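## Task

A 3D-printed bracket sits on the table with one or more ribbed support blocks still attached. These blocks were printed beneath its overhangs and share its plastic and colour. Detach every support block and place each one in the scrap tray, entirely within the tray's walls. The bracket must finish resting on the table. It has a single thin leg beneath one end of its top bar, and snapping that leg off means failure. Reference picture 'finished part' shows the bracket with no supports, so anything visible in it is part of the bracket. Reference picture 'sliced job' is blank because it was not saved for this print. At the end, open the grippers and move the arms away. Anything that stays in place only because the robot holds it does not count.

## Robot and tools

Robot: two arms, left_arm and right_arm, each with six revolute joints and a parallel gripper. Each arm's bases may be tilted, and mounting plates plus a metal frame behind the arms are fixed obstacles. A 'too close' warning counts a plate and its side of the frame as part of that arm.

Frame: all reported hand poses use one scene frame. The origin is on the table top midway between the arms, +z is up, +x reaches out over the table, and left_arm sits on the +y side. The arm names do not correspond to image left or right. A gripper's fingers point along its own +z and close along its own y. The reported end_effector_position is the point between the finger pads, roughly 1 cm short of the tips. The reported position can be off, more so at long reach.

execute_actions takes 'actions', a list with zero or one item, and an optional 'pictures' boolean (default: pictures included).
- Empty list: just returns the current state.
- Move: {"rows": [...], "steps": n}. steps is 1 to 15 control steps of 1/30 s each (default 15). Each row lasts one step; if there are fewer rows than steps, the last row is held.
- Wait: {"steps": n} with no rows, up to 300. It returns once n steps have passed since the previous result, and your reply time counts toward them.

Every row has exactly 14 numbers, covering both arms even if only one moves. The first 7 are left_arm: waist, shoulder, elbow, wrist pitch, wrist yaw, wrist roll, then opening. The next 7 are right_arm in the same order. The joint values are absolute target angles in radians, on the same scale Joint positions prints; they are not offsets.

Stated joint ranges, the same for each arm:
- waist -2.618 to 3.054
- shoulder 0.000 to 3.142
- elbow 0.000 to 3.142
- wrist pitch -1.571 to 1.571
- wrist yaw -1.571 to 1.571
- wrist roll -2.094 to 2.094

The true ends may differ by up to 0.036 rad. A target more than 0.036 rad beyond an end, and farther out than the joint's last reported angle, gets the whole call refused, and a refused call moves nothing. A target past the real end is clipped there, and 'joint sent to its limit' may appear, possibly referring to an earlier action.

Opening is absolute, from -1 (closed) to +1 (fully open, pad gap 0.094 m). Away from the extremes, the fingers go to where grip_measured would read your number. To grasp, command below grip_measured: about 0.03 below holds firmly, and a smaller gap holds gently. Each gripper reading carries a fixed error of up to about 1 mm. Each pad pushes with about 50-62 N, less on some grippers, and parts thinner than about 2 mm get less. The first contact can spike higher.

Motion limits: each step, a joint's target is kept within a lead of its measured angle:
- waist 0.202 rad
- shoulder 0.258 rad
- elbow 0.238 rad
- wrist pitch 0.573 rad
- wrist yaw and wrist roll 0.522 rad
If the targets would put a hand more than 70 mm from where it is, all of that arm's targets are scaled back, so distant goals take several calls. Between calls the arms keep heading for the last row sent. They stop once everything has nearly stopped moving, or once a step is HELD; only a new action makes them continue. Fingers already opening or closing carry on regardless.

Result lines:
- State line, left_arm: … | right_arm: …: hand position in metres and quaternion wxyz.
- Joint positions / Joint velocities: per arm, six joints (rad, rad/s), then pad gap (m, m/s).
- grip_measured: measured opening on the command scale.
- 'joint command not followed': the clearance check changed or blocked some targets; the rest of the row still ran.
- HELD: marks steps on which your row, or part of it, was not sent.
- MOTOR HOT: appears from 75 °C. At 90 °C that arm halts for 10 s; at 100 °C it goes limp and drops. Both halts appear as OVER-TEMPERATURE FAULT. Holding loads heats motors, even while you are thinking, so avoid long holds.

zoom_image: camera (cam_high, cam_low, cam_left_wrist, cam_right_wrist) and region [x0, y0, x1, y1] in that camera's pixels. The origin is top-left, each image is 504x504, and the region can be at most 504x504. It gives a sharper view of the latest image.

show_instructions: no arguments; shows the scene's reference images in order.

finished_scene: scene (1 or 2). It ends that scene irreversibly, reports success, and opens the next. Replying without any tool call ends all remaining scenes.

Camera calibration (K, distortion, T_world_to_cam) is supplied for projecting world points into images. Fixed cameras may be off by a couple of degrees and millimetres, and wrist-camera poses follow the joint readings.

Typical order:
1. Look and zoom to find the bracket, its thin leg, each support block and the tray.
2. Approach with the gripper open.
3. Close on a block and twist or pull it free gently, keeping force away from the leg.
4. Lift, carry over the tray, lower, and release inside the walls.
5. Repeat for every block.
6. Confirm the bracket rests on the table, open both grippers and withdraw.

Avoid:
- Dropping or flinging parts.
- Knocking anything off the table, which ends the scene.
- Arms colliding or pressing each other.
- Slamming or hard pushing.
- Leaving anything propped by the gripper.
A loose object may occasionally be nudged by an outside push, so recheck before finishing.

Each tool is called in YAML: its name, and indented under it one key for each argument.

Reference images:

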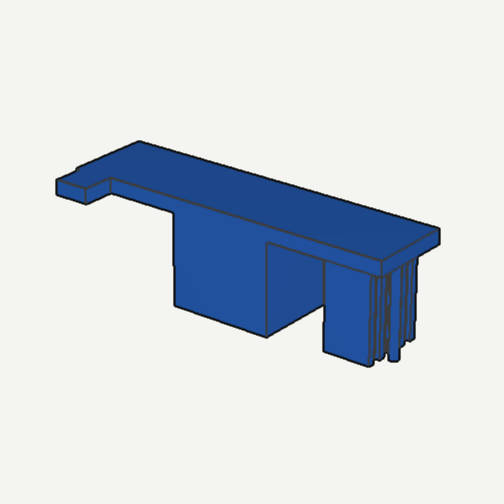

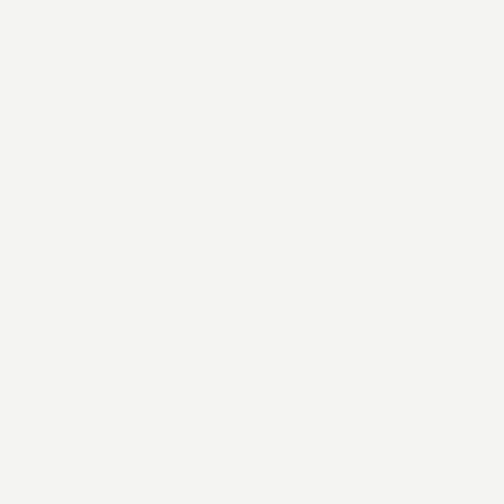

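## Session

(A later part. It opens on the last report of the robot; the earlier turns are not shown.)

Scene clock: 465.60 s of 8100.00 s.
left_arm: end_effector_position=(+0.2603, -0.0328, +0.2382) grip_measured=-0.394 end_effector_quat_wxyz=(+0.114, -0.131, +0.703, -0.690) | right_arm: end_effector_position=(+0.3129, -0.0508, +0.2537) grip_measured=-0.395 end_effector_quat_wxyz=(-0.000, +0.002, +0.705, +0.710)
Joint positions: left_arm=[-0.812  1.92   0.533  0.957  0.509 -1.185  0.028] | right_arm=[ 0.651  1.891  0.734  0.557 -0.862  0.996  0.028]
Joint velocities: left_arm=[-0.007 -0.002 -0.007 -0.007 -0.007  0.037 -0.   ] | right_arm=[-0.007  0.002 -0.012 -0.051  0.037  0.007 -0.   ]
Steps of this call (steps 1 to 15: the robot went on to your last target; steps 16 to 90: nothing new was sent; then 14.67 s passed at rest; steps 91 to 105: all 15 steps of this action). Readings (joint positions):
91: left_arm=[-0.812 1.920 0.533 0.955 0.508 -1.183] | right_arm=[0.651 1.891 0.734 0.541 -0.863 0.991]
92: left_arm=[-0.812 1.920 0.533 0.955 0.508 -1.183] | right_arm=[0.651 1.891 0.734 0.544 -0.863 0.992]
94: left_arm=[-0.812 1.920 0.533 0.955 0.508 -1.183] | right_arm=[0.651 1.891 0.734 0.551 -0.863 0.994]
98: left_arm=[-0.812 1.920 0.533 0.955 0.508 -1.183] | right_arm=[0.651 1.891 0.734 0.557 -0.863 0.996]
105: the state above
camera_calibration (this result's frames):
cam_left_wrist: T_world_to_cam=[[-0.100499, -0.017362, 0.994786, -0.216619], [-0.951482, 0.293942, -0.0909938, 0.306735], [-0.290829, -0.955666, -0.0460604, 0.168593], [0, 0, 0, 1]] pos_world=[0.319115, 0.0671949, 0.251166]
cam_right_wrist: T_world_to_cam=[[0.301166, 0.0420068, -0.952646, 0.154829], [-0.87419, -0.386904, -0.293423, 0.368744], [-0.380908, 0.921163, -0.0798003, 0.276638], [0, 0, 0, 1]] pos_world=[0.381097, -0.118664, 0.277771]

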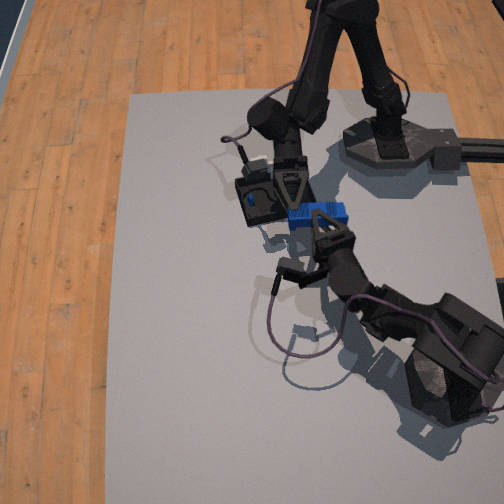

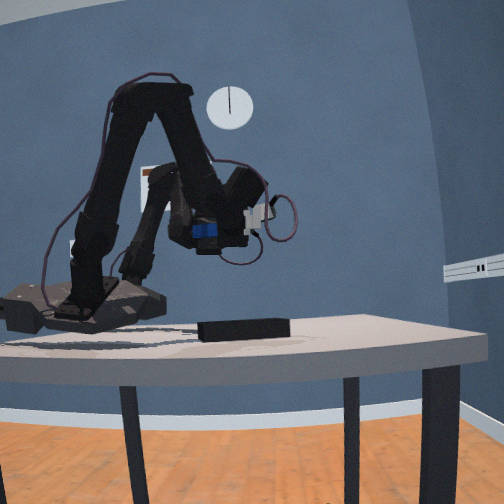

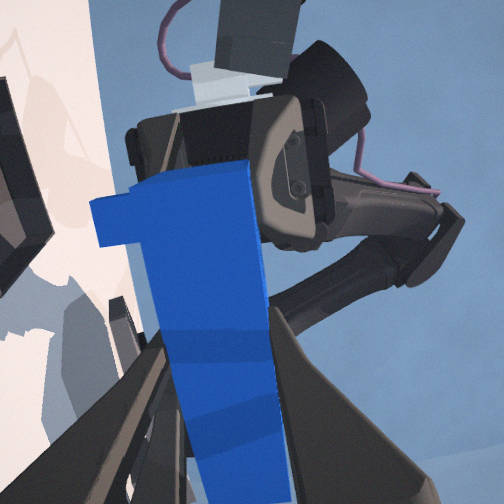

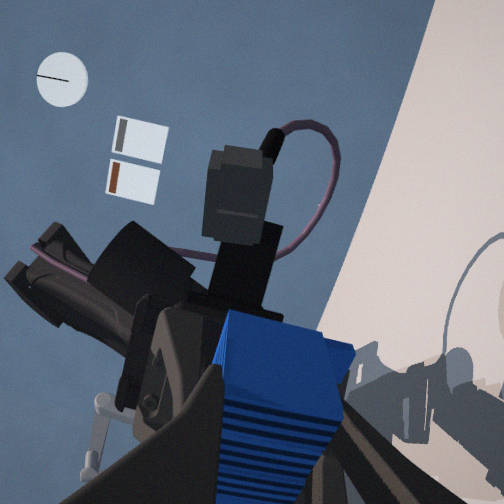

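execute_actions:
  actions:
    - {"rows":[[-0.81,1.89,0.525,0.975,0.525,-1.18,-0.44,0.645,1.895,0.735,0.591,-0.874,1.005,-0.44],[-0.81,1.89,0.525,0.975,0.525,-1.18,-0.44,0.64,1.898,0.726,0.612,-0.882,1.012,-0.44],[-0.81,1.89,0.525,0.975,0.525,-1.18,-0.44,0.638,1.905,0.722,0.633,-0.888,1.02,-0.44],[-0.81,1.89,0.525,0.975,0.525,-1.18,-0.44,0.636,1.912,0.718,0.654,-0.894,1.027,-0.44],[-0.81,1.89,0.525,0.975,0.525,-1.18,-0.44,0.634,1.919,0.714,0.675,-0.9,1.034,-0.44],[-0.81,1.89,0.525,0.975,0.525,-1.18,-0.44,0.632,1.926,0.71,0.696,-0.906,1.041,-0.44],[-0.81,1.89,0.525,0.975,0.525,-1.18,-0.44,0.63,1.933,0.706,0.717,-0.912,1.048,-0.44],[-0.81,1.89,0.525,0.975,0.525,-1.18,-0.44,0.628,1.94,0.702,0.738,-0.918,1.056,-0.44],[-0.81,1.89,0.525,0.975,0.525,-1.18,-0.44,0.626,1.947,0.698,0.76,-0.924,1.064,-0.44],[-0.81,1.89,0.525,0.975,0.525,-1.18,-0.44,0.624,1.954,0.694,0.782,-0.93,1.071,-0.44],[-0.81,1.89,0.525,0.975,0.525,-1.18,-0.44,0.622,1.961,0.69,0.804,-0.937,1.078,-0.44],[-0.81,1.89,0.525,0.975,0.525,-1.18,-0.44,0.62,1.968,0.686,0.826,-0.944,1.086,-0.44],[-0.81,1.89,0.525,0.975,0.525,-1.18,-0.44,0.618,1.976,0.682,0.826,-0.944,1.086,-0.44],[-0.81,1.89,0.525,0.975,0.525,-1.18,-0.44,0.616,1.984,0.678,0.826,-0.944,1.086,-0.44]],"steps":15}
  pictures: false

execute_actions:
  actions:
    - {"steps":15}

zoom_image:
  camera: "cam_high"
  region: [270, 170, 360, 240]

Scene clock: 479.07 s of 8100.00 s.
left_arm: end_effector_position=(+0.2608, -0.0323, +0.2316) grip_measured=-0.394 end_effector_quat_wxyz=(+0.111, -0.139, +0.711, -0.680) | right_arm: end_effector_position=(+0.3130, -0.0501, +0.2439) grip_measured=-0.395 end_effector_quat_wxyz=(-0.007, +0.010, +0.682, +0.731)
Joint positions: left_arm=[-0.812  1.92   0.533  0.932  0.491 -1.183  0.028] | right_arm=[ 0.63   1.969  0.695  0.745 -0.91   1.065  0.028]
Joint velocities: left_arm=[ 0.002 -0.007 -0.002 -0.095 -0.022 -0.022 -0.001] | right_arm=[-0.046  0.154 -0.081  0.242 -0.125  0.051  0.   ]
Steps of this call (steps 1 to 15: the robot went on to your last target; steps 16 to 90: nothing new was sent; then 9.97 s passed at rest; steps 91 to 105: all 15 steps of this action). Readings (joint positions):
91: left_arm=[-0.812 1.920 0.533 0.958 0.509 -1.185] | right_arm=[0.651 1.891 0.734 0.558 -0.862 0.997]
92: left_arm=[-0.812 1.920 0.533 0.959 0.509 -1.185] | right_arm=[0.651 1.891 0.734 0.562 -0.862 0.999]
94: left_arm=[-0.812 1.920 0.533 0.963 0.508 -1.185] | right_arm=[0.650 1.895 0.734 0.576 -0.866 1.004]
98: left_arm=[-0.812 1.920 0.533 0.958 0.500 -1.185] | right_arm=[0.643 1.919 0.722 0.634 -0.882 1.024]
105: the state above

Scene clock: 479.57 s of 8100.00 s.
left_arm: end_effector_position=(+0.2604, -0.0324, +0.2301) grip_measured=-0.394 end_effector_quat_wxyz=(+0.110, -0.140, +0.713, -0.678) | right_arm: end_effector_position=(+0.3127, -0.0503, +0.2427) grip_measured=-0.395 end_effector_quat_wxyz=(-0.008, +0.011, +0.679, +0.734)
Joint positions: left_arm=[-0.812  1.92   0.533  0.925  0.489 -1.181  0.028] | right_arm=[ 0.627  1.979  0.688  0.772 -0.915  1.076  0.028]
Joint velocities: left_arm=[ 0.007 -0.012 -0.007 -0.007 -0.007 -0.022 -0.001] | right_arm=[-0.007  0.017  0.007 -0.022  0.007 -0.007 -0.   ]
Steps of this call (steps 1 to 15: the robot went on to your last target). Readings (joint positions):
1: left_arm=[-0.812 1.920 0.533 0.928 0.490 -1.183] | right_arm=[0.628 1.973 0.693 0.754 -0.913 1.068]
2: left_arm=[-0.812 1.920 0.533 0.926 0.489 -1.183] | right_arm=[0.628 1.976 0.691 0.759 -0.914 1.071]
4: left_arm=[-0.812 1.920 0.533 0.925 0.489 -1.183] | right_arm=[0.627 1.978 0.690 0.767 -0.915 1.074]
8: left_arm=[-0.812 1.920 0.533 0.925 0.489 -1.182] | right_arm=[0.627 1.978 0.689 0.771 -0.915 1.076]
15: the state above
camera_calibration (this result's frames):
cam_left_wrist: T_world_to_cam=[[-0.078321, -0.0458486, 0.995873, -0.215472], [-0.955146, 0.289618, -0.0617844, 0.300063], [-0.28559, -0.956044, -0.0664753, 0.17192], [0, 0, 0, 1]] pos_world=[0.318827, 0.0675802, 0.244551]
cam_right_wrist: T_world_to_cam=[[0.278795, 0.107756, -0.954286, 0.15507], [-0.882201, -0.3639, -0.298826, 0.37056], [-0.379465, 0.925184, -0.00639119, 0.257187], [0, 0, 0, 1]] pos_world=[0.381269, -0.119808, 0.260358]

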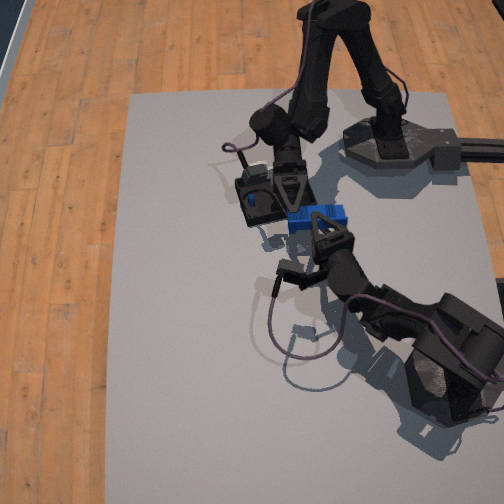

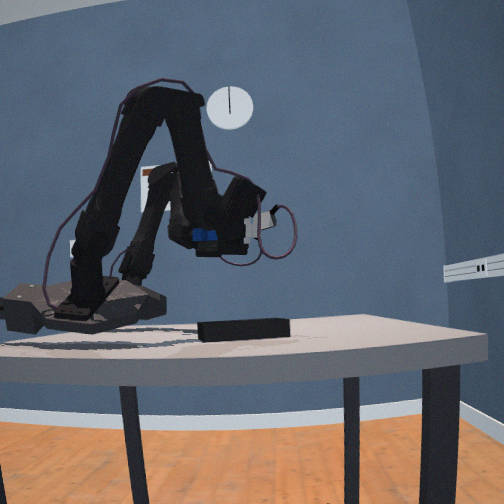

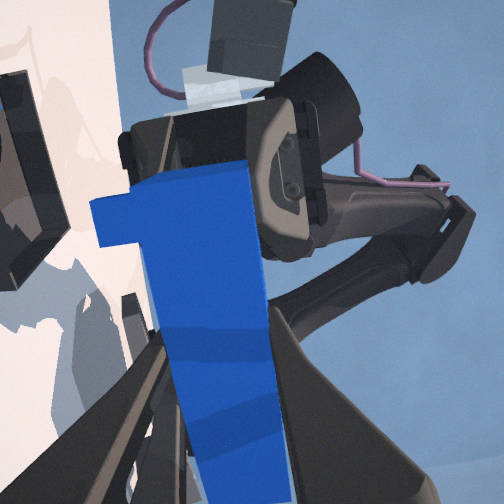

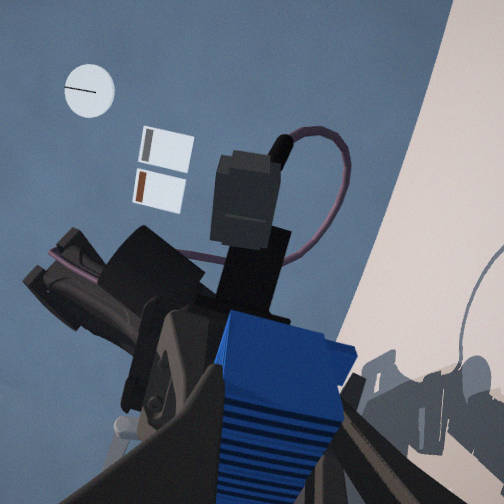

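Region (270, 170, 360, 240) of cam_high's 504x504 image, scaled by 5.600, with more detail than that image has.

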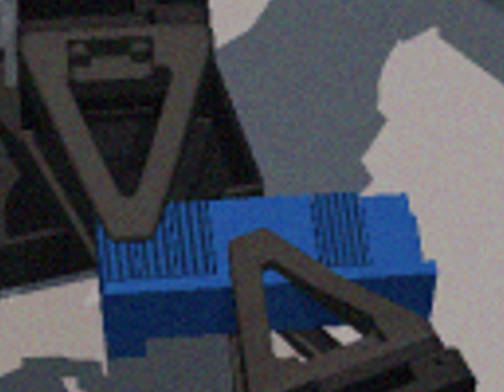

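execute_actions:
  actions:
    - {"rows":[[-0.81,1.89,0.525,0.985,0.531,-1.184,-0.45,0.616,1.984,0.678,0.836,-0.95,1.092,-0.45],[-0.81,1.89,0.525,0.995,0.537,-1.188,-0.45,0.616,1.984,0.678,0.846,-0.956,1.098,-0.45],[-0.81,1.89,0.525,1.005,0.543,-1.192,-0.45,0.616,1.984,0.678,0.856,-0.962,1.104,-0.45],[-0.81,1.89,0.525,1.015,0.549,-1.196,-0.45,0.616,1.984,0.678,0.866,-0.968,1.11,-0.45],[-0.81,1.89,0.525,1.025,0.555,-1.2,-0.45,0.616,1.984,0.678,0.876,-0.974,1.116,-0.45],[-0.81,1.89,0.525,1.035,0.561,-1.204,-0.45,0.616,1.984,0.678,0.886,-0.98,1.122,-0.45],[-0.81,1.89,0.525,1.045,0.567,-1.208,-0.45,0.616,1.984,0.678,0.896,-0.986,1.128,-0.45]],"steps":15}

Scene clock: 486.73 s of 8100.00 s.
left_arm: end_effector_position=(+0.2614, -0.0324, +0.2410) grip_measured=-0.394 end_effector_quat_wxyz=(+0.116, -0.132, +0.699, -0.693) | right_arm: end_effector_position=(+0.3134, -0.0512, +0.2547) grip_measured=-0.395 end_effector_quat_wxyz=(-0.006, +0.004, +0.661, +0.750)
Joint positions: left_arm=[-0.812  1.92   0.533  0.971  0.509 -1.191  0.028] | right_arm=[ 0.627  1.982  0.688  0.841 -0.946  1.115  0.028]
Joint velocities: left_arm=[ 0.012  0.017 -0.022  0.081  0.095 -0.037  0.002] | right_arm=[ 0.007 -0.012  0.007  0.11  -0.066  0.095  0.   ]
Steps of this call (steps 1 to 15: the robot went on to your last target; steps 16 to 90: nothing new was sent; then 3.67 s passed at rest; steps 91 to 105: all 15 steps of this action). Readings (joint positions):
91: left_arm=[-0.812 1.920 0.533 0.925 0.489 -1.181] | right_arm=[0.627 1.979 0.688 0.774 -0.915 1.077]
92: left_arm=[-0.812 1.920 0.533 0.926 0.489 -1.181] | right_arm=[0.627 1.979 0.688 0.775 -0.916 1.079]
94: left_arm=[-0.812 1.920 0.533 0.931 0.491 -1.181] | right_arm=[0.627 1.979 0.688 0.782 -0.919 1.083]
98: left_arm=[-0.812 1.920 0.533 0.947 0.498 -1.184] | right_arm=[0.627 1.979 0.688 0.802 -0.928 1.095]
105: the state above
camera_calibration (this result's frames):
cam_left_wrist: T_world_to_cam=[[-0.104905, -0.00810515, 0.994449, -0.217727], [-0.952387, 0.288674, -0.0981149, 0.309738], [-0.286276, -0.957393, -0.0380025, 0.166208], [0, 0, 0, 1]] pos_world=[0.319731, 0.0679481, 0.253225]
cam_right_wrist: T_world_to_cam=[[0.291062, 0.156291, -0.943852, 0.162487], [-0.875211, -0.35494, -0.328669, 0.380244], [-0.386378, 0.921733, 0.0334777, 0.250255], [0, 0, 0, 1]] pos_world=[0.382193, -0.1211, 0.26996]

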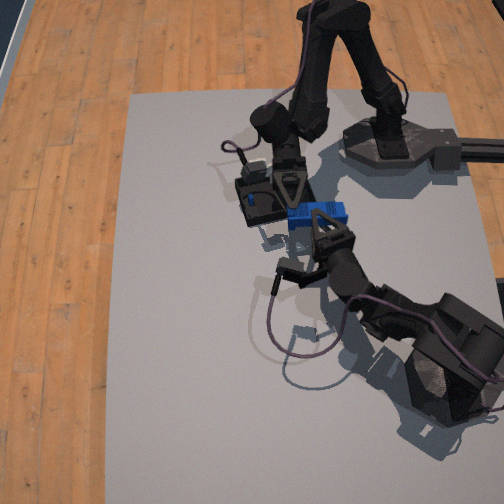

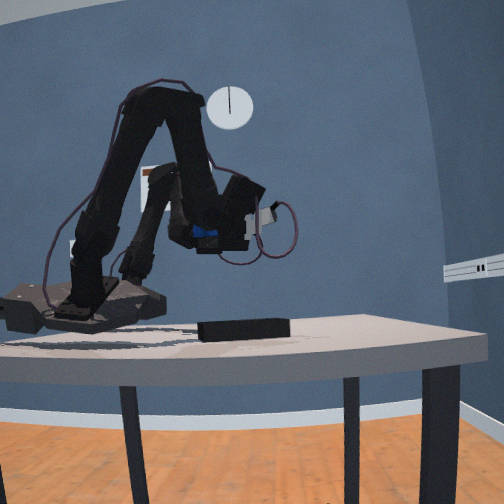

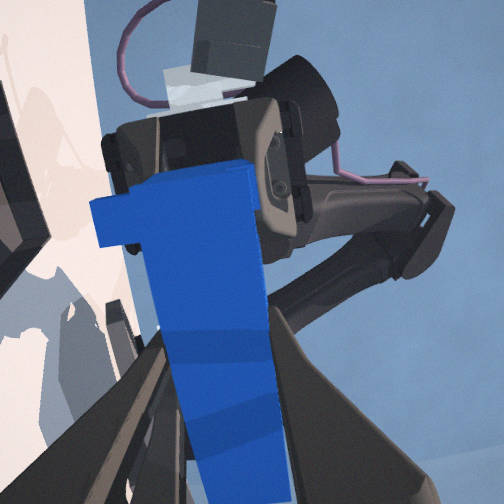

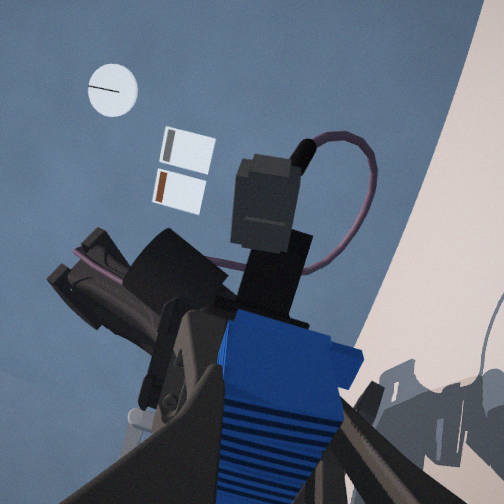

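B3 appears broken; check B2.

execute_actions:
  actions: []

zoom_image:
  camera: "cam_high"
  region: [270, 170, 360, 240]

Scene clock: 489.47 s of 8100.00 s.
left_arm: end_effector_position=(+0.2615, -0.0324, +0.2434) grip_measured=-0.394 end_effector_quat_wxyz=(+0.118, -0.130, +0.695, -0.697) | right_arm: end_effector_position=(+0.3134, -0.0516, +0.2575) grip_measured=-0.395 end_effector_quat_wxyz=(-0.005, +0.002, +0.657, +0.754)
Joint positions: left_arm=[-0.812  1.92   0.533  0.981  0.514 -1.193  0.028] | right_arm=[ 0.627  1.982  0.688  0.855 -0.953  1.124  0.028]
Joint velocities: left_arm=[ 0.017 -0.002 -0.002  0.037  0.007  0.022 -0.   ] | right_arm=[-0.007  0.007 -0.012 -0.066 -0.007 -0.007  0.   ]
Steps of this call (steps 1 to 30: the robot went on to your last target; steps 31 to 82: nothing new was sent). Readings (joint positions):
1: left_arm=[-0.812 1.920 0.533 0.973 0.510 -1.191] | right_arm=[0.627 1.982 0.688 0.844 -0.947 1.117]
2: left_arm=[-0.812 1.920 0.533 0.975 0.510 -1.191] | right_arm=[0.627 1.982 0.688 0.846 -0.949 1.118]
4: left_arm=[-0.812 1.920 0.533 0.977 0.512 -1.192] | right_arm=[0.627 1.982 0.688 0.850 -0.950 1.120]
8: left_arm=[-0.812 1.920 0.533 0.979 0.513 -1.192] | right_arm=[0.627 1.982 0.688 0.853 -0.952 1.123]
82: the state above
All arms were judged still, so your last target was given up. Only a new action makes them travel on or press farther. Fingers that are still opening or closing keep moving.
camera_calibration (this result's frames):
cam_left_wrist: T_world_to_cam=[[-0.111326, 0.000461835, 0.993784, -0.218072], [-0.951405, 0.288863, -0.106713, 0.311903], [-0.287117, -0.95737, -0.0317185, 0.165031], [0, 0, 0, 1]] pos_world=[0.319852, 0.0679997, 0.255235]
cam_right_wrist: T_world_to_cam=[[0.294181, 0.16687, -0.94107, 0.16401], [-0.873326, -0.353081, -0.335612, 0.382352], [-0.388277, 0.920591, 0.0418619, 0.248889], [0, 0, 0, 1]] pos_world=[0.382307, -0.121492, 0.272248]

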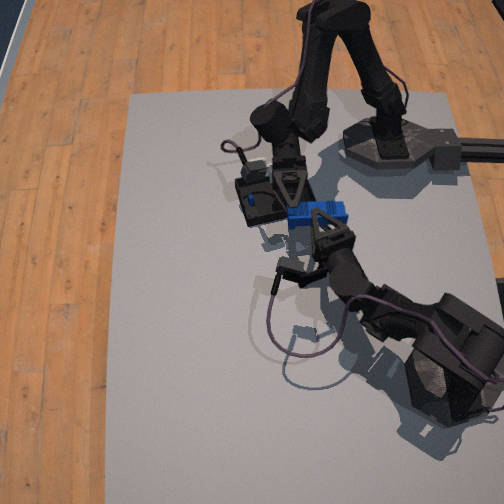

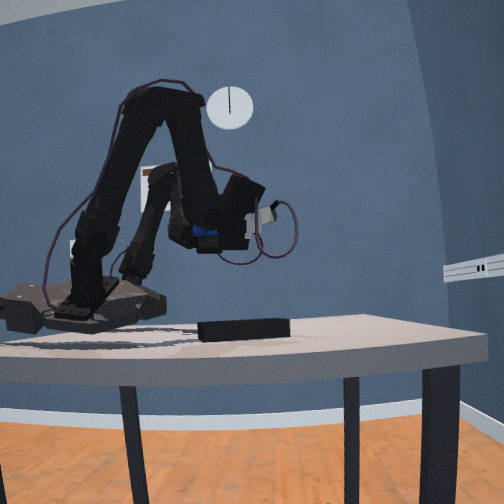

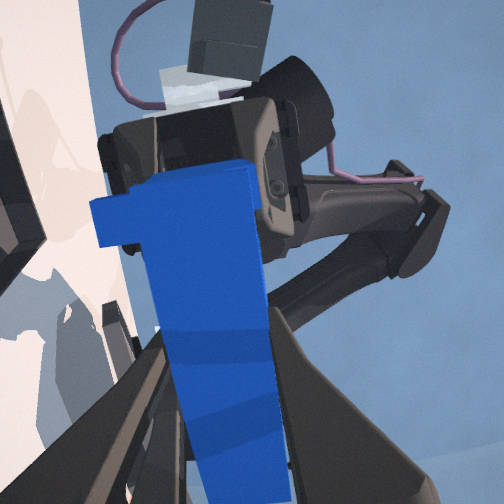

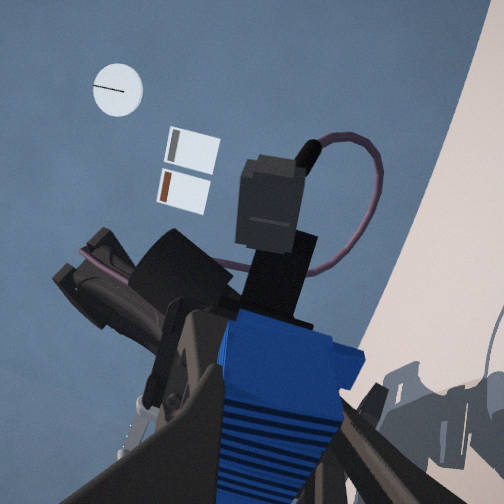

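Region (270, 170, 360, 240) of cam_high's 504x504 image, scaled by 5.600, with more detail than that image has.

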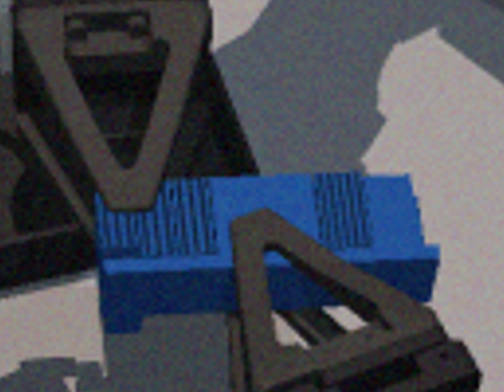

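execute_actions:
  actions:
    - {"rows":[[-0.81,1.89,0.525,1.05,0.57,-1.21,-0.45,0.616,1.984,0.678,0.905,-0.99,1.133,-0.46],[-0.81,1.89,0.525,1.06,0.576,-1.214,-0.45,0.616,1.984,0.678,0.915,-0.996,1.14,-0.46],[-0.81,1.89,0.525,1.07,0.582,-1.218,-0.45,0.616,1.984,0.678,0.925,-1.002,1.147,-0.46],[-0.81,1.89,0.525,1.08,0.588,-1.222,-0.45,0.616,1.984,0.678,0.935,-1.008,1.154,-0.46],[-0.81,1.89,0.525,1.09,0.594,-1.226,-0.45,0.616,1.984,0.678,0.945,-1.014,1.16,-0.46]],"steps":15}

Scene clock: 496.30 s of 8100.00 s.
left_arm: end_effector_position=(+0.2610, -0.0324, +0.2523) grip_measured=-0.394 end_effector_quat_wxyz=(+0.118, -0.124, +0.683, -0.710) | right_arm: end_effector_position=(+0.3125, -0.0531, +0.2669) grip_measured=-0.395 end_effector_quat_wxyz=(-0.007, -0.006, +0.643, +0.765)
Joint positions: left_arm=[-0.812  1.92   0.533  1.016  0.535 -1.209  0.028] | right_arm=[ 0.627  1.982  0.688  0.903 -0.98   1.155  0.028]
Joint velocities: left_arm=[-0.017  0.002 -0.007 -0.022  0.037 -0.022 -0.001] | right_arm=[-0.007  0.002  0.007 -0.051  0.051 -0.007  0.001]
Steps of this call (steps 1 to 90: nothing new was sent; then 3.33 s passed at rest; steps 91 to 105: all 15 steps of this action). Readings (joint positions):
91: left_arm=[-0.812 1.920 0.533 0.981 0.514 -1.193] | right_arm=[0.627 1.982 0.688 0.856 -0.953 1.124]
92: left_arm=[-0.812 1.920 0.533 0.983 0.515 -1.194] | right_arm=[0.627 1.982 0.688 0.858 -0.955 1.126]
94: left_arm=[-0.812 1.920 0.533 0.991 0.519 -1.198] | right_arm=[0.627 1.982 0.688 0.868 -0.960 1.133]
98: left_arm=[-0.812 1.920 0.533 1.008 0.529 -1.205] | right_arm=[0.627 1.982 0.688 0.892 -0.973 1.147]
105: the state above
camera_calibration (this result's frames):
cam_left_wrist: T_world_to_cam=[[-0.125288, 0.0348529, 0.991508, -0.221558], [-0.947341, 0.292656, -0.129994, 0.317276], [-0.294701, -0.955583, -0.00364875, 0.160075], [0, 0, 0, 1]] pos_world=[0.319984, 0.0678343, 0.261505]
cam_right_wrist: T_world_to_cam=[[0.30116, 0.204565, -0.931373, 0.170635], [-0.865728, -0.350821, -0.356987, 0.387636], [-0.399772, 0.913826, 0.0714444, 0.244829], [0, 0, 0, 1]] pos_world=[0.382075, -0.122646, 0.279814]

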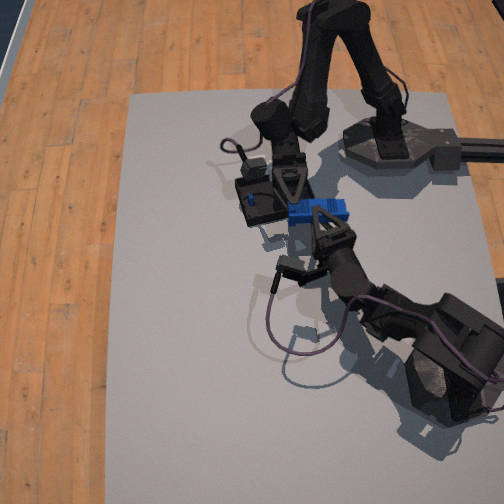

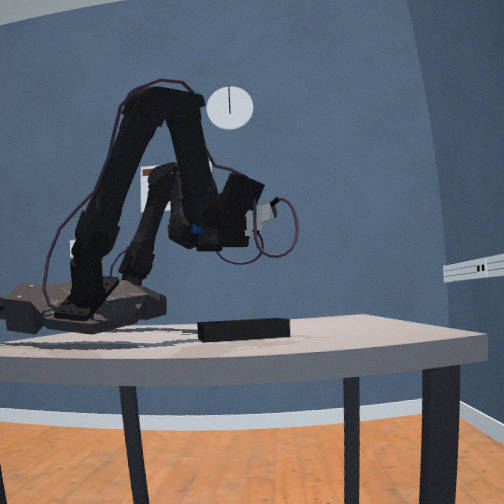

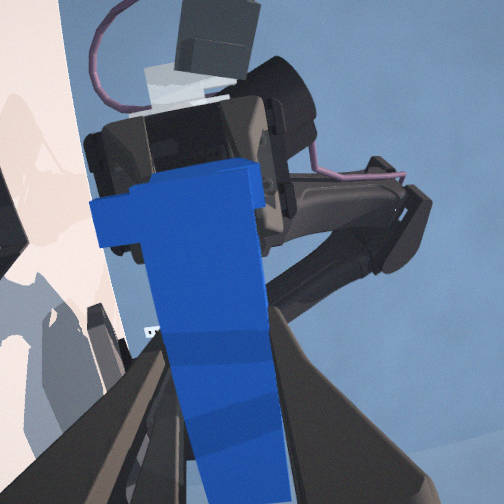

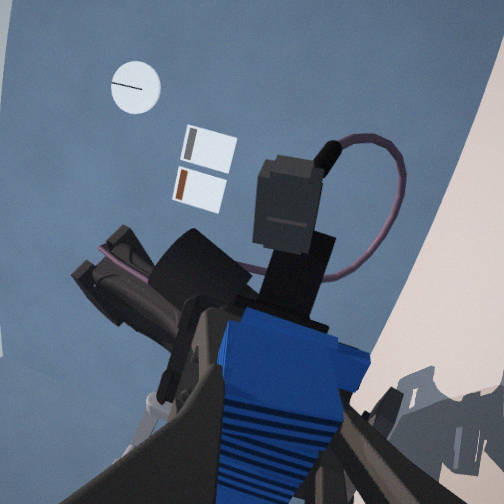

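execute_actions:
  actions:
    - {"rows":[[-0.81,1.89,0.525,1.06,0.57,-1.22,-0.45,0.62,1.984,0.69,0.92,-0.995,1.15,-0.46],[-0.81,1.89,0.525,1.03,0.55,-1.21,-0.45,0.62,1.984,0.69,0.9,-0.98,1.14,-0.46],[-0.81,1.89,0.525,1.015,0.535,-1.205,-0.45,0.62,1.984,0.69,0.88,-0.965,1.13,-0.46],[-0.81,1.89,0.525,1.0,0.525,-1.2,-0.45,0.62,1.984,0.69,0.86,-0.955,1.12,-0.46],[-0.81,1.89,0.525,0.985,0.515,-1.195,-0.45,0.62,1.984,0.69,0.84,-0.945,1.11,-0.46],[-0.81,1.89,0.525,0.97,0.505,-1.19,-0.45,0.62,1.984,0.69,0.82,-0.935,1.1,-0.46],[-0.81,1.89,0.525,0.955,0.495,-1.185,-0.45,0.62,1.984,0.69,0.8,-0.925,1.085,-0.46],[-0.81,1.89,0.525,0.94,0.485,-1.18,-0.45,0.62,1.984,0.69,0.78,-0.915,1.07,-0.46],[-0.81,1.89,0.525,0.925,0.48,-1.175,-0.45,0.62,1.984,0.69,0.755,-0.905,1.06,-0.46]],"steps":15}
  pictures: false

execute_actions:
  actions:
    - {"rows":[[-0.81,1.89,0.525,0.925,0.48,-1.175,-0.45,0.62,1.984,0.69,0.755,-0.905,1.05,-0.46],[-0.81,1.89,0.525,0.925,0.48,-1.175,-0.45,0.62,1.984,0.69,0.755,-0.905,1.04,-0.46],[-0.81,1.89,0.525,0.925,0.48,-1.175,-0.45,0.62,1.984,0.69,0.755,-0.905,1.03,-0.46],[-0.81,1.89,0.525,0.925,0.48,-1.175,-0.45,0.62,1.984,0.69,0.755,-0.905,1.02,-0.46],[-0.81,1.89,0.525,0.925,0.48,-1.175,-0.45,0.62,1.984,0.69,0.755,-0.905,1.01,-0.46],[-0.81,1.89,0.525,0.925,0.48,-1.175,-0.45,0.62,1.984,0.69,0.755,-0.905,1.0,-0.46],[-0.81,1.89,0.525,0.925,0.48,-1.175,-0.45,0.62,1.984,0.69,0.755,-0.905,0.99,-0.46],[-0.81,1.89,0.525,0.925,0.48,-1.175,-0.45,0.62,1.984,0.69,0.755,-0.905,0.98,-0.46],[-0.81,1.89,0.525,0.925,0.48,-1.175,-0.45,0.62,1.984,0.69,0.755,-0.905,0.97,-0.46]],"steps":15}

Scene clock: 511.13 s of 8100.00 s.
left_arm: end_effector_position=(+0.2621, -0.0320, +0.2335) grip_measured=-0.394 end_effector_quat_wxyz=(+0.111, -0.143, +0.708, -0.683) | right_arm: end_effector_position=(+0.3140, -0.0512, +0.2466) grip_measured=-0.395 end_effector_quat_wxyz=(-0.008, +0.011, +0.672, +0.740)
Joint positions: left_arm=[-0.812  1.92   0.533  0.942  0.488 -1.196  0.028] | right_arm=[ 0.624  1.982  0.688  0.8   -0.928  1.095  0.028]
Joint velocities: left_arm=[ 0.017  0.007 -0.032 -0.051 -0.125  0.081 -0.001] | right_arm=[-0.007  0.002 -0.007 -0.022  0.066 -0.051 -0.001]
Steps of this call (steps 1 to 15: the robot went on to your last target; steps 16 to 90: nothing new was sent; then 11.33 s passed at rest; steps 91 to 105: all 15 steps of this action). Readings (joint positions):
91: left_arm=[-0.812 1.920 0.533 1.017 0.535 -1.210] | right_arm=[0.627 1.982 0.688 0.904 -0.981 1.156]
92: left_arm=[-0.812 1.920 0.533 1.014 0.532 -1.210] | right_arm=[0.627 1.982 0.688 0.902 -0.979 1.156]
94: left_arm=[-0.812 1.920 0.533 1.004 0.524 -1.208] | right_arm=[0.627 1.982 0.688 0.889 -0.968 1.150]
98: left_arm=[-0.812 1.920 0.533 0.973 0.502 -1.200] | right_arm=[0.627 1.982 0.688 0.845 -0.942 1.125]
105: the state above

Scene clock: 511.63 s of 8100.00 s.
left_arm: end_effector_position=(+0.2619, -0.0318, +0.2303) grip_measured=-0.394 end_effector_quat_wxyz=(+0.115, -0.141, +0.713, -0.677) | right_arm: end_effector_position=(+0.3146, -0.0516, +0.2435) grip_measured=-0.395 end_effector_quat_wxyz=(+0.016, -0.009, +0.676, +0.737)
Joint positions: left_arm=[-0.812  1.92   0.533  0.929  0.481 -1.179  0.028] | right_arm=[ 0.621  1.982  0.688  0.786 -0.922  1.021  0.028]
Joint velocities: left_arm=[-0.007 -0.017 -0.007 -0.051 -0.095 -0.037 -0.001] | right_arm=[ 0.002 -0.007 -0.012 -0.037 -0.066 -0.022  0.001]
Steps of this call (steps 1 to 15: all 15 steps of this action). Readings (joint positions):
1: left_arm=[-0.812 1.920 0.533 0.940 0.488 -1.196] | right_arm=[0.623 1.982 0.688 0.799 -0.928 1.092]
2: left_arm=[-0.812 1.920 0.533 0.939 0.487 -1.195] | right_arm=[0.623 1.982 0.688 0.797 -0.927 1.089]
4: left_arm=[-0.812 1.920 0.533 0.937 0.486 -1.193] | right_arm=[0.623 1.982 0.688 0.795 -0.926 1.078]
8: left_arm=[-0.812 1.920 0.533 0.934 0.484 -1.188] | right_arm=[0.622 1.982 0.688 0.791 -0.924 1.051]
15: the state above
camera_calibration (this result's frames):
cam_left_wrist: T_world_to_cam=[[-0.0813828, -0.0480301, 0.995525, -0.214721], [-0.957352, 0.281592, -0.0646766, 0.302387], [-0.277225, -0.958331, -0.0688984, 0.171219], [0, 0, 0, 1]] pos_world=[0.319482, 0.0686219, 0.245114]
cam_right_wrist: T_world_to_cam=[[0.337506, 0.113106, -0.934504, 0.132505], [-0.864933, -0.354491, -0.355285, 0.38076], [-0.371458, 0.928193, -0.0218139, 0.260533], [0, 0, 0, 1]] pos_world=[0.381388, -0.121836, 0.264788]

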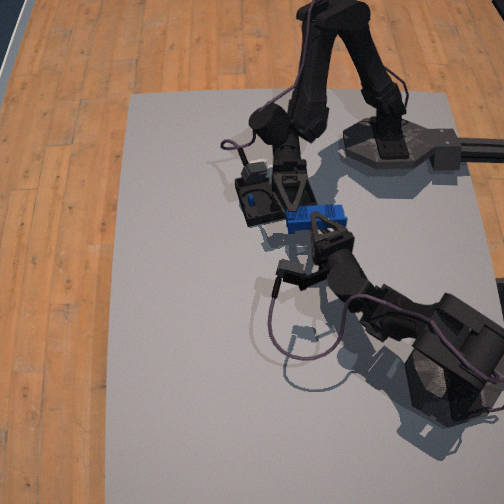

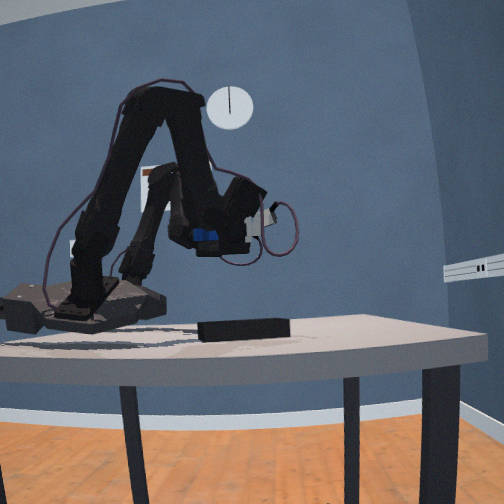

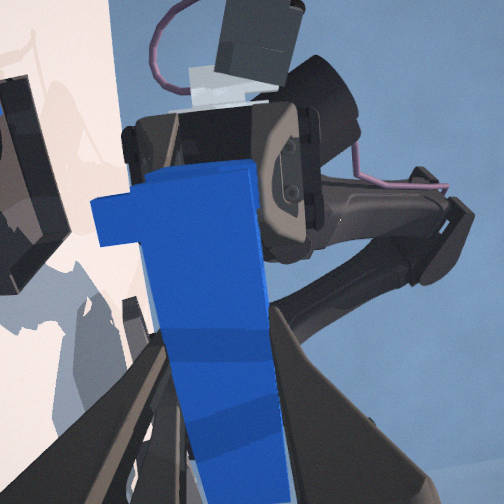

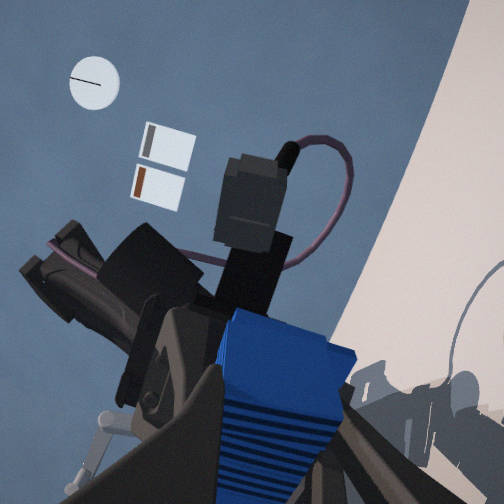

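execute_actions:
  actions:
    - {"rows":[[-0.81,1.89,0.525,0.925,0.48,-1.185,-0.45,0.62,1.984,0.69,0.755,-0.905,0.96,-0.47],[-0.81,1.89,0.525,0.925,0.48,-1.19,-0.45,0.62,1.984,0.69,0.755,-0.905,0.95,-0.47],[-0.81,1.89,0.525,0.925,0.48,-1.195,-0.45,0.62,1.984,0.69,0.755,-0.905,0.94,-0.47],[-0.81,1.89,0.525,0.925,0.48,-1.2,-0.45,0.62,1.984,0.69,0.755,-0.905,0.93,-0.47],[-0.81,1.89,0.525,0.925,0.48,-1.2,-0.45,0.62,1.984,0.69,0.755,-0.905,0.92,-0.47],[-0.81,1.89,0.525,0.925,0.48,-1.2,-0.45,0.62,1.984,0.69,0.755,-0.905,0.91,-0.47]],"steps":15}

zoom_image:
  camera: "cam_right_wrist"
  region: [170, 290, 384, 504]

Scene clock: 522.30 s of 8100.00 s.
left_arm: end_effector_position=(+0.2621, -0.0317, +0.2287) grip_measured=-0.394 end_effector_quat_wxyz=(+0.114, -0.144, +0.715, -0.675) | right_arm: end_effector_position=(+0.3156, -0.0517, +0.2419) grip_measured=-0.396 end_effector_quat_wxyz=(+0.039, -0.026, +0.678, +0.733)
Joint positions: left_arm=[-0.812  1.92   0.533  0.922  0.477 -1.18   0.028] | right_arm=[ 0.62   1.982  0.688  0.781 -0.914  0.959  0.028]
Joint velocities: left_arm=[-0.007 -0.007  0.007 -0.066 -0.022 -0.051  0.001] | right_arm=[ 0.007  0.007  0.017 -0.051 -0.007 -0.007 -0.001]
Steps of this call (steps 1 to 15: the robot went on to your last target; steps 16 to 90: nothing new was sent; then 7.17 s passed at rest; steps 91 to 105: all 15 steps of this action). Readings (joint positions):
91: left_arm=[-0.812 1.920 0.533 0.928 0.481 -1.176] | right_arm=[0.621 1.982 0.688 0.785 -0.921 1.013]
92: left_arm=[-0.812 1.920 0.533 0.928 0.480 -1.176] | right_arm=[0.621 1.982 0.688 0.785 -0.921 1.010]
94: left_arm=[-0.812 1.920 0.533 0.927 0.479 -1.177] | right_arm=[0.621 1.982 0.688 0.785 -0.920 1.000]
98: left_arm=[-0.812 1.920 0.533 0.925 0.478 -1.179] | right_arm=[0.620 1.982 0.688 0.783 -0.917 0.975]
105: the state above
camera_calibration (this result's frames):
cam_left_wrist: T_world_to_cam=[[-0.0759974, -0.053448, 0.995675, -0.214724], [-0.958281, 0.279856, -0.0581205, 0.301052], [-0.275539, -0.958553, -0.0724865, 0.171661], [0, 0, 0, 1]] pos_world=[0.319474, 0.0688185, 0.243736]
cam_right_wrist: T_world_to_cam=[[0.390967, 0.102212, -0.914712, 0.108421], [-0.847321, -0.348131, -0.401064, 0.386885], [-0.359433, 0.931857, -0.0495013, 0.264032], [0, 0, 0, 1]] pos_world=[0.380329, -0.122436, 0.26741]

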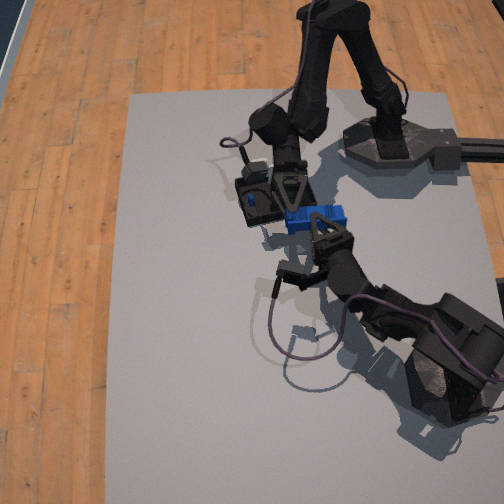

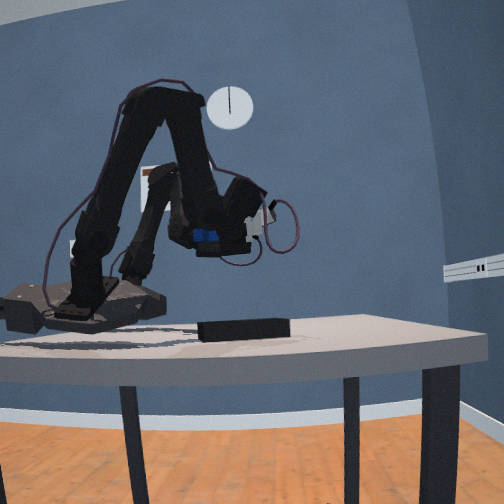

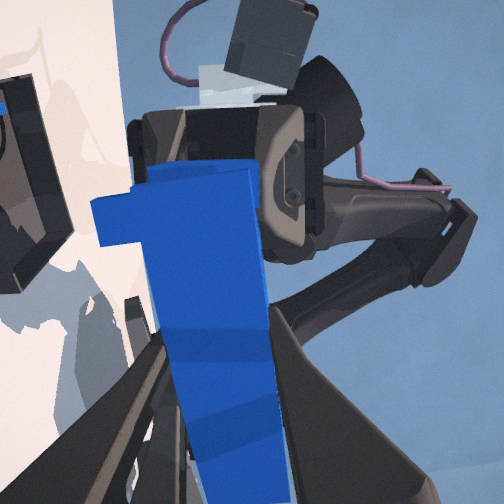

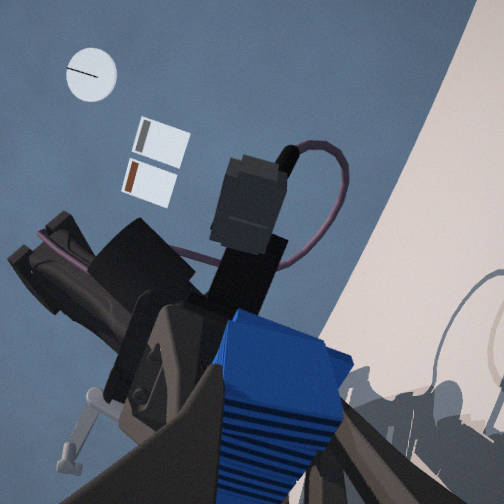

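Region (170, 290, 384, 504) of cam_right_wrist's 504x504 image, scaled by 2.355, with more detail than that image has.

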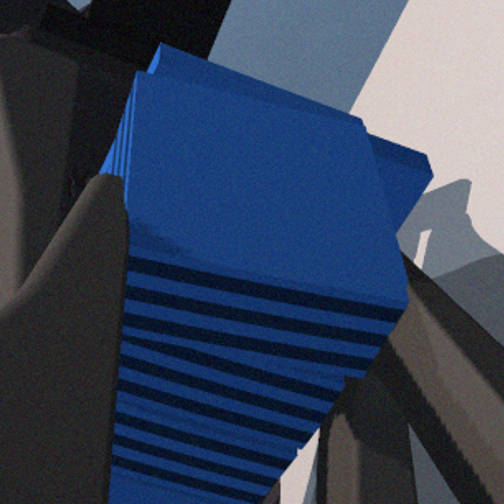

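execute_actions:
  actions:
    - {"rows":[[-0.81,1.89,0.525,0.94,0.49,-1.19,-0.45,0.612,1.99,0.705,0.775,-0.905,0.95,-0.42],[-0.81,1.89,0.525,0.94,0.495,-1.18,-0.45,0.608,1.992,0.715,0.775,-0.905,0.97,-0.42],[-0.81,1.89,0.525,0.94,0.5,-1.18,-0.45,0.605,1.994,0.72,0.775,-0.905,0.99,-0.42],[-0.81,1.89,0.525,0.94,0.5,-1.18,-0.45,0.602,1.996,0.725,0.775,-0.905,1.01,-0.42],[-0.81,1.89,0.525,0.94,0.5,-1.18,-0.45,0.6,1.998,0.73,0.772,-0.905,1.03,-0.42],[-0.81,1.89,0.525,0.94,0.5,-1.18,-0.45,0.598,2.0,0.735,0.769,-0.905,1.05,-0.42],[-0.81,1.89,0.525,0.94,0.5,-1.18,-0.45,0.596,2.002,0.74,0.766,-0.905,1.07,-0.42],[-0.81,1.89,0.525,0.94,0.5,-1.18,-0.45,0.594,2.004,0.745,0.763,-0.905,1.09,-0.42],[-0.81,1.89,0.525,0.94,0.5,-1.18,-0.45,0.592,2.006,0.75,0.76,-0.905,1.11,-0.42],[-0.81,1.89,0.525,0.94,0.5,-1.18,-0.45,0.59,2.008,0.755,0.757,-0.905,1.13,-0.42],[-0.81,1.89,0.525,0.94,0.5,-1.18,-0.45,0.588,2.01,0.76,0.754,-0.905,1.15,-0.42],[-0.81,1.89,0.525,0.94,0.5,-1.18,-0.45,0.586,2.012,0.765,0.75,-0.905,1.17,-0.42]],"steps":15}
  pictures: false

execute_actions:
  actions:
    - {"steps":12}

Scene clock: 533.80 s of 8100.00 s.
left_arm: end_effector_position=(+0.2666, -0.0293, +0.2291) grip_measured=-0.394 end_effector_quat_wxyz=(+0.117, -0.156, +0.712, -0.675) | right_arm: end_effector_position=(+0.3234, -0.0488, +0.2413) grip_measured=-0.396 end_effector_quat_wxyz=(-0.026, +0.028, +0.677, +0.735)
Joint positions: left_arm=[-0.807  1.92   0.533  0.932  0.461 -1.197  0.028] | right_arm=[ 0.611  2.007  0.73   0.754 -0.932  1.116  0.028]
Joint velocities: left_arm=[ 0.012 -0.012 -0.007 -0.007  0.022 -0.037 -0.   ] | right_arm=[-0.017 -0.012  0.037 -0.066 -0.022  0.242  0.001]
Steps of this call (steps 1 to 15: the robot went on to your last target; steps 16 to 90: nothing new was sent; then 8.00 s passed at rest; steps 91 to 105: all 15 steps of this action). Readings (joint positions):
91: left_arm=[-0.812 1.920 0.533 0.922 0.476 -1.180] | right_arm=[0.620 1.982 0.688 0.780 -0.913 0.958]
92: left_arm=[-0.812 1.920 0.533 0.922 0.476 -1.180] | right_arm=[0.619 1.982 0.688 0.780 -0.913 0.965]
94: left_arm=[-0.812 1.920 0.533 0.922 0.476 -1.180] | right_arm=[0.618 1.982 0.690 0.780 -0.915 0.983]
98: left_arm=[-0.810 1.920 0.533 0.928 0.471 -1.185] | right_arm=[0.616 1.991 0.705 0.773 -0.923 1.026]
105: the state above

Scene clock: 534.20 s of 8100.00 s.
left_arm: end_effector_position=(+0.2667, -0.0293, +0.2292) grip_measured=-0.394 end_effector_quat_wxyz=(+0.116, -0.157, +0.711, -0.675) | right_arm: end_effector_position=(+0.3236, -0.0489, +0.2409) grip_measured=-0.397 end_effector_quat_wxyz=(-0.039, +0.040, +0.677, +0.734)
Joint positions: left_arm=[-0.807  1.92   0.533  0.933  0.461 -1.2    0.028] | right_arm=[ 0.61   2.007  0.732  0.749 -0.932  1.149  0.028]
Joint velocities: left_arm=[-0.012 -0.017 -0.022 -0.037 -0.051  0.007 -0.001] | right_arm=[-0.022  0.007  0.002 -0.051 -0.007 -0.007 -0.001]
Steps of this call (steps 1 to 12: the robot went on to your last target). Readings (joint positions):
1: left_arm=[-0.807 1.920 0.533 0.932 0.461 -1.198] | right_arm=[0.611 2.007 0.731 0.753 -0.932 1.122]
2: left_arm=[-0.807 1.920 0.533 0.933 0.461 -1.199] | right_arm=[0.610 2.007 0.731 0.752 -0.932 1.128]
4: left_arm=[-0.807 1.920 0.533 0.933 0.461 -1.200] | right_arm=[0.610 2.007 0.732 0.751 -0.932 1.136]
8: left_arm=[-0.807 1.920 0.533 0.933 0.461 -1.200] | right_arm=[0.610 2.007 0.732 0.750 -0.932 1.145]
12: the state above
camera_calibration (this result's frames):
cam_left_wrist: T_world_to_cam=[[-0.0608904, -0.0478414, 0.996997, -0.218983], [-0.965181, 0.257401, -0.0465957, 0.303394], [-0.254399, -0.96512, -0.0618488, 0.166965], [0, 0, 0, 1]] pos_world=[0.321971, 0.0725707, 0.242789]
cam_right_wrist: T_world_to_cam=[[0.19687, 0.112803, -0.973919, 0.181722], [-0.901455, -0.369773, -0.22505, 0.368308], [-0.385515, 0.922249, 0.0288894, 0.25334], [0, 0, 0, 1]] pos_world=[0.393904, -0.117951, 0.252551]

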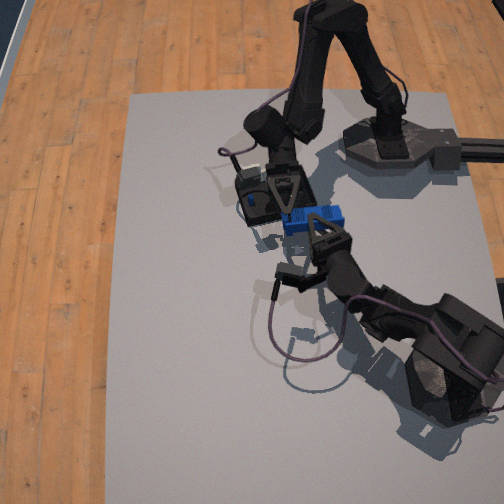

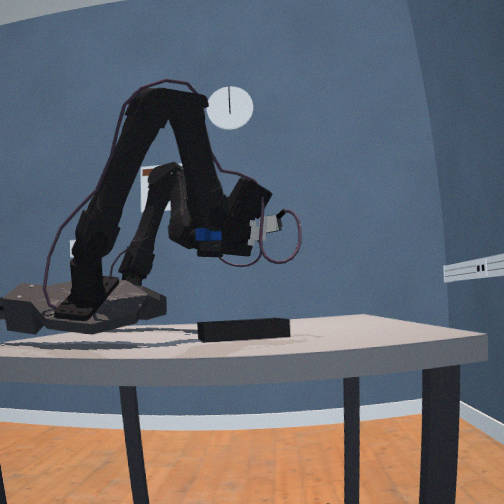

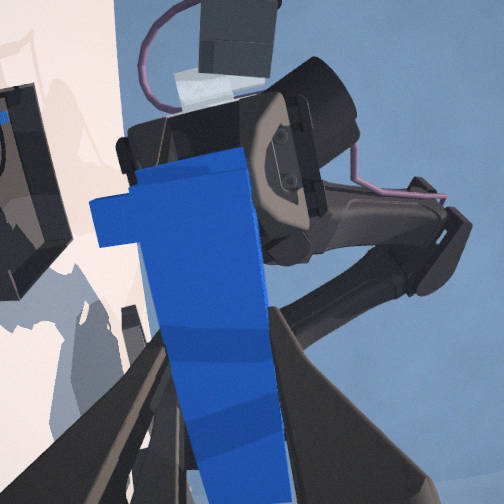

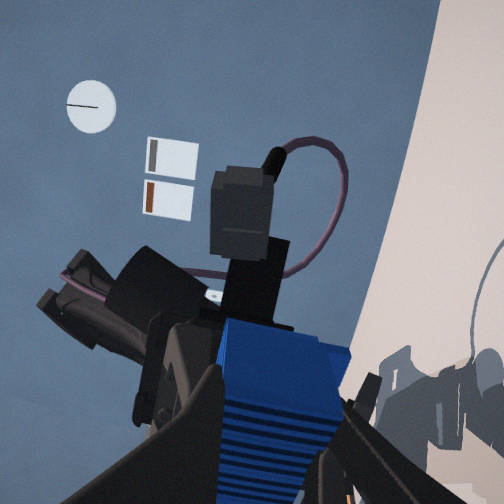

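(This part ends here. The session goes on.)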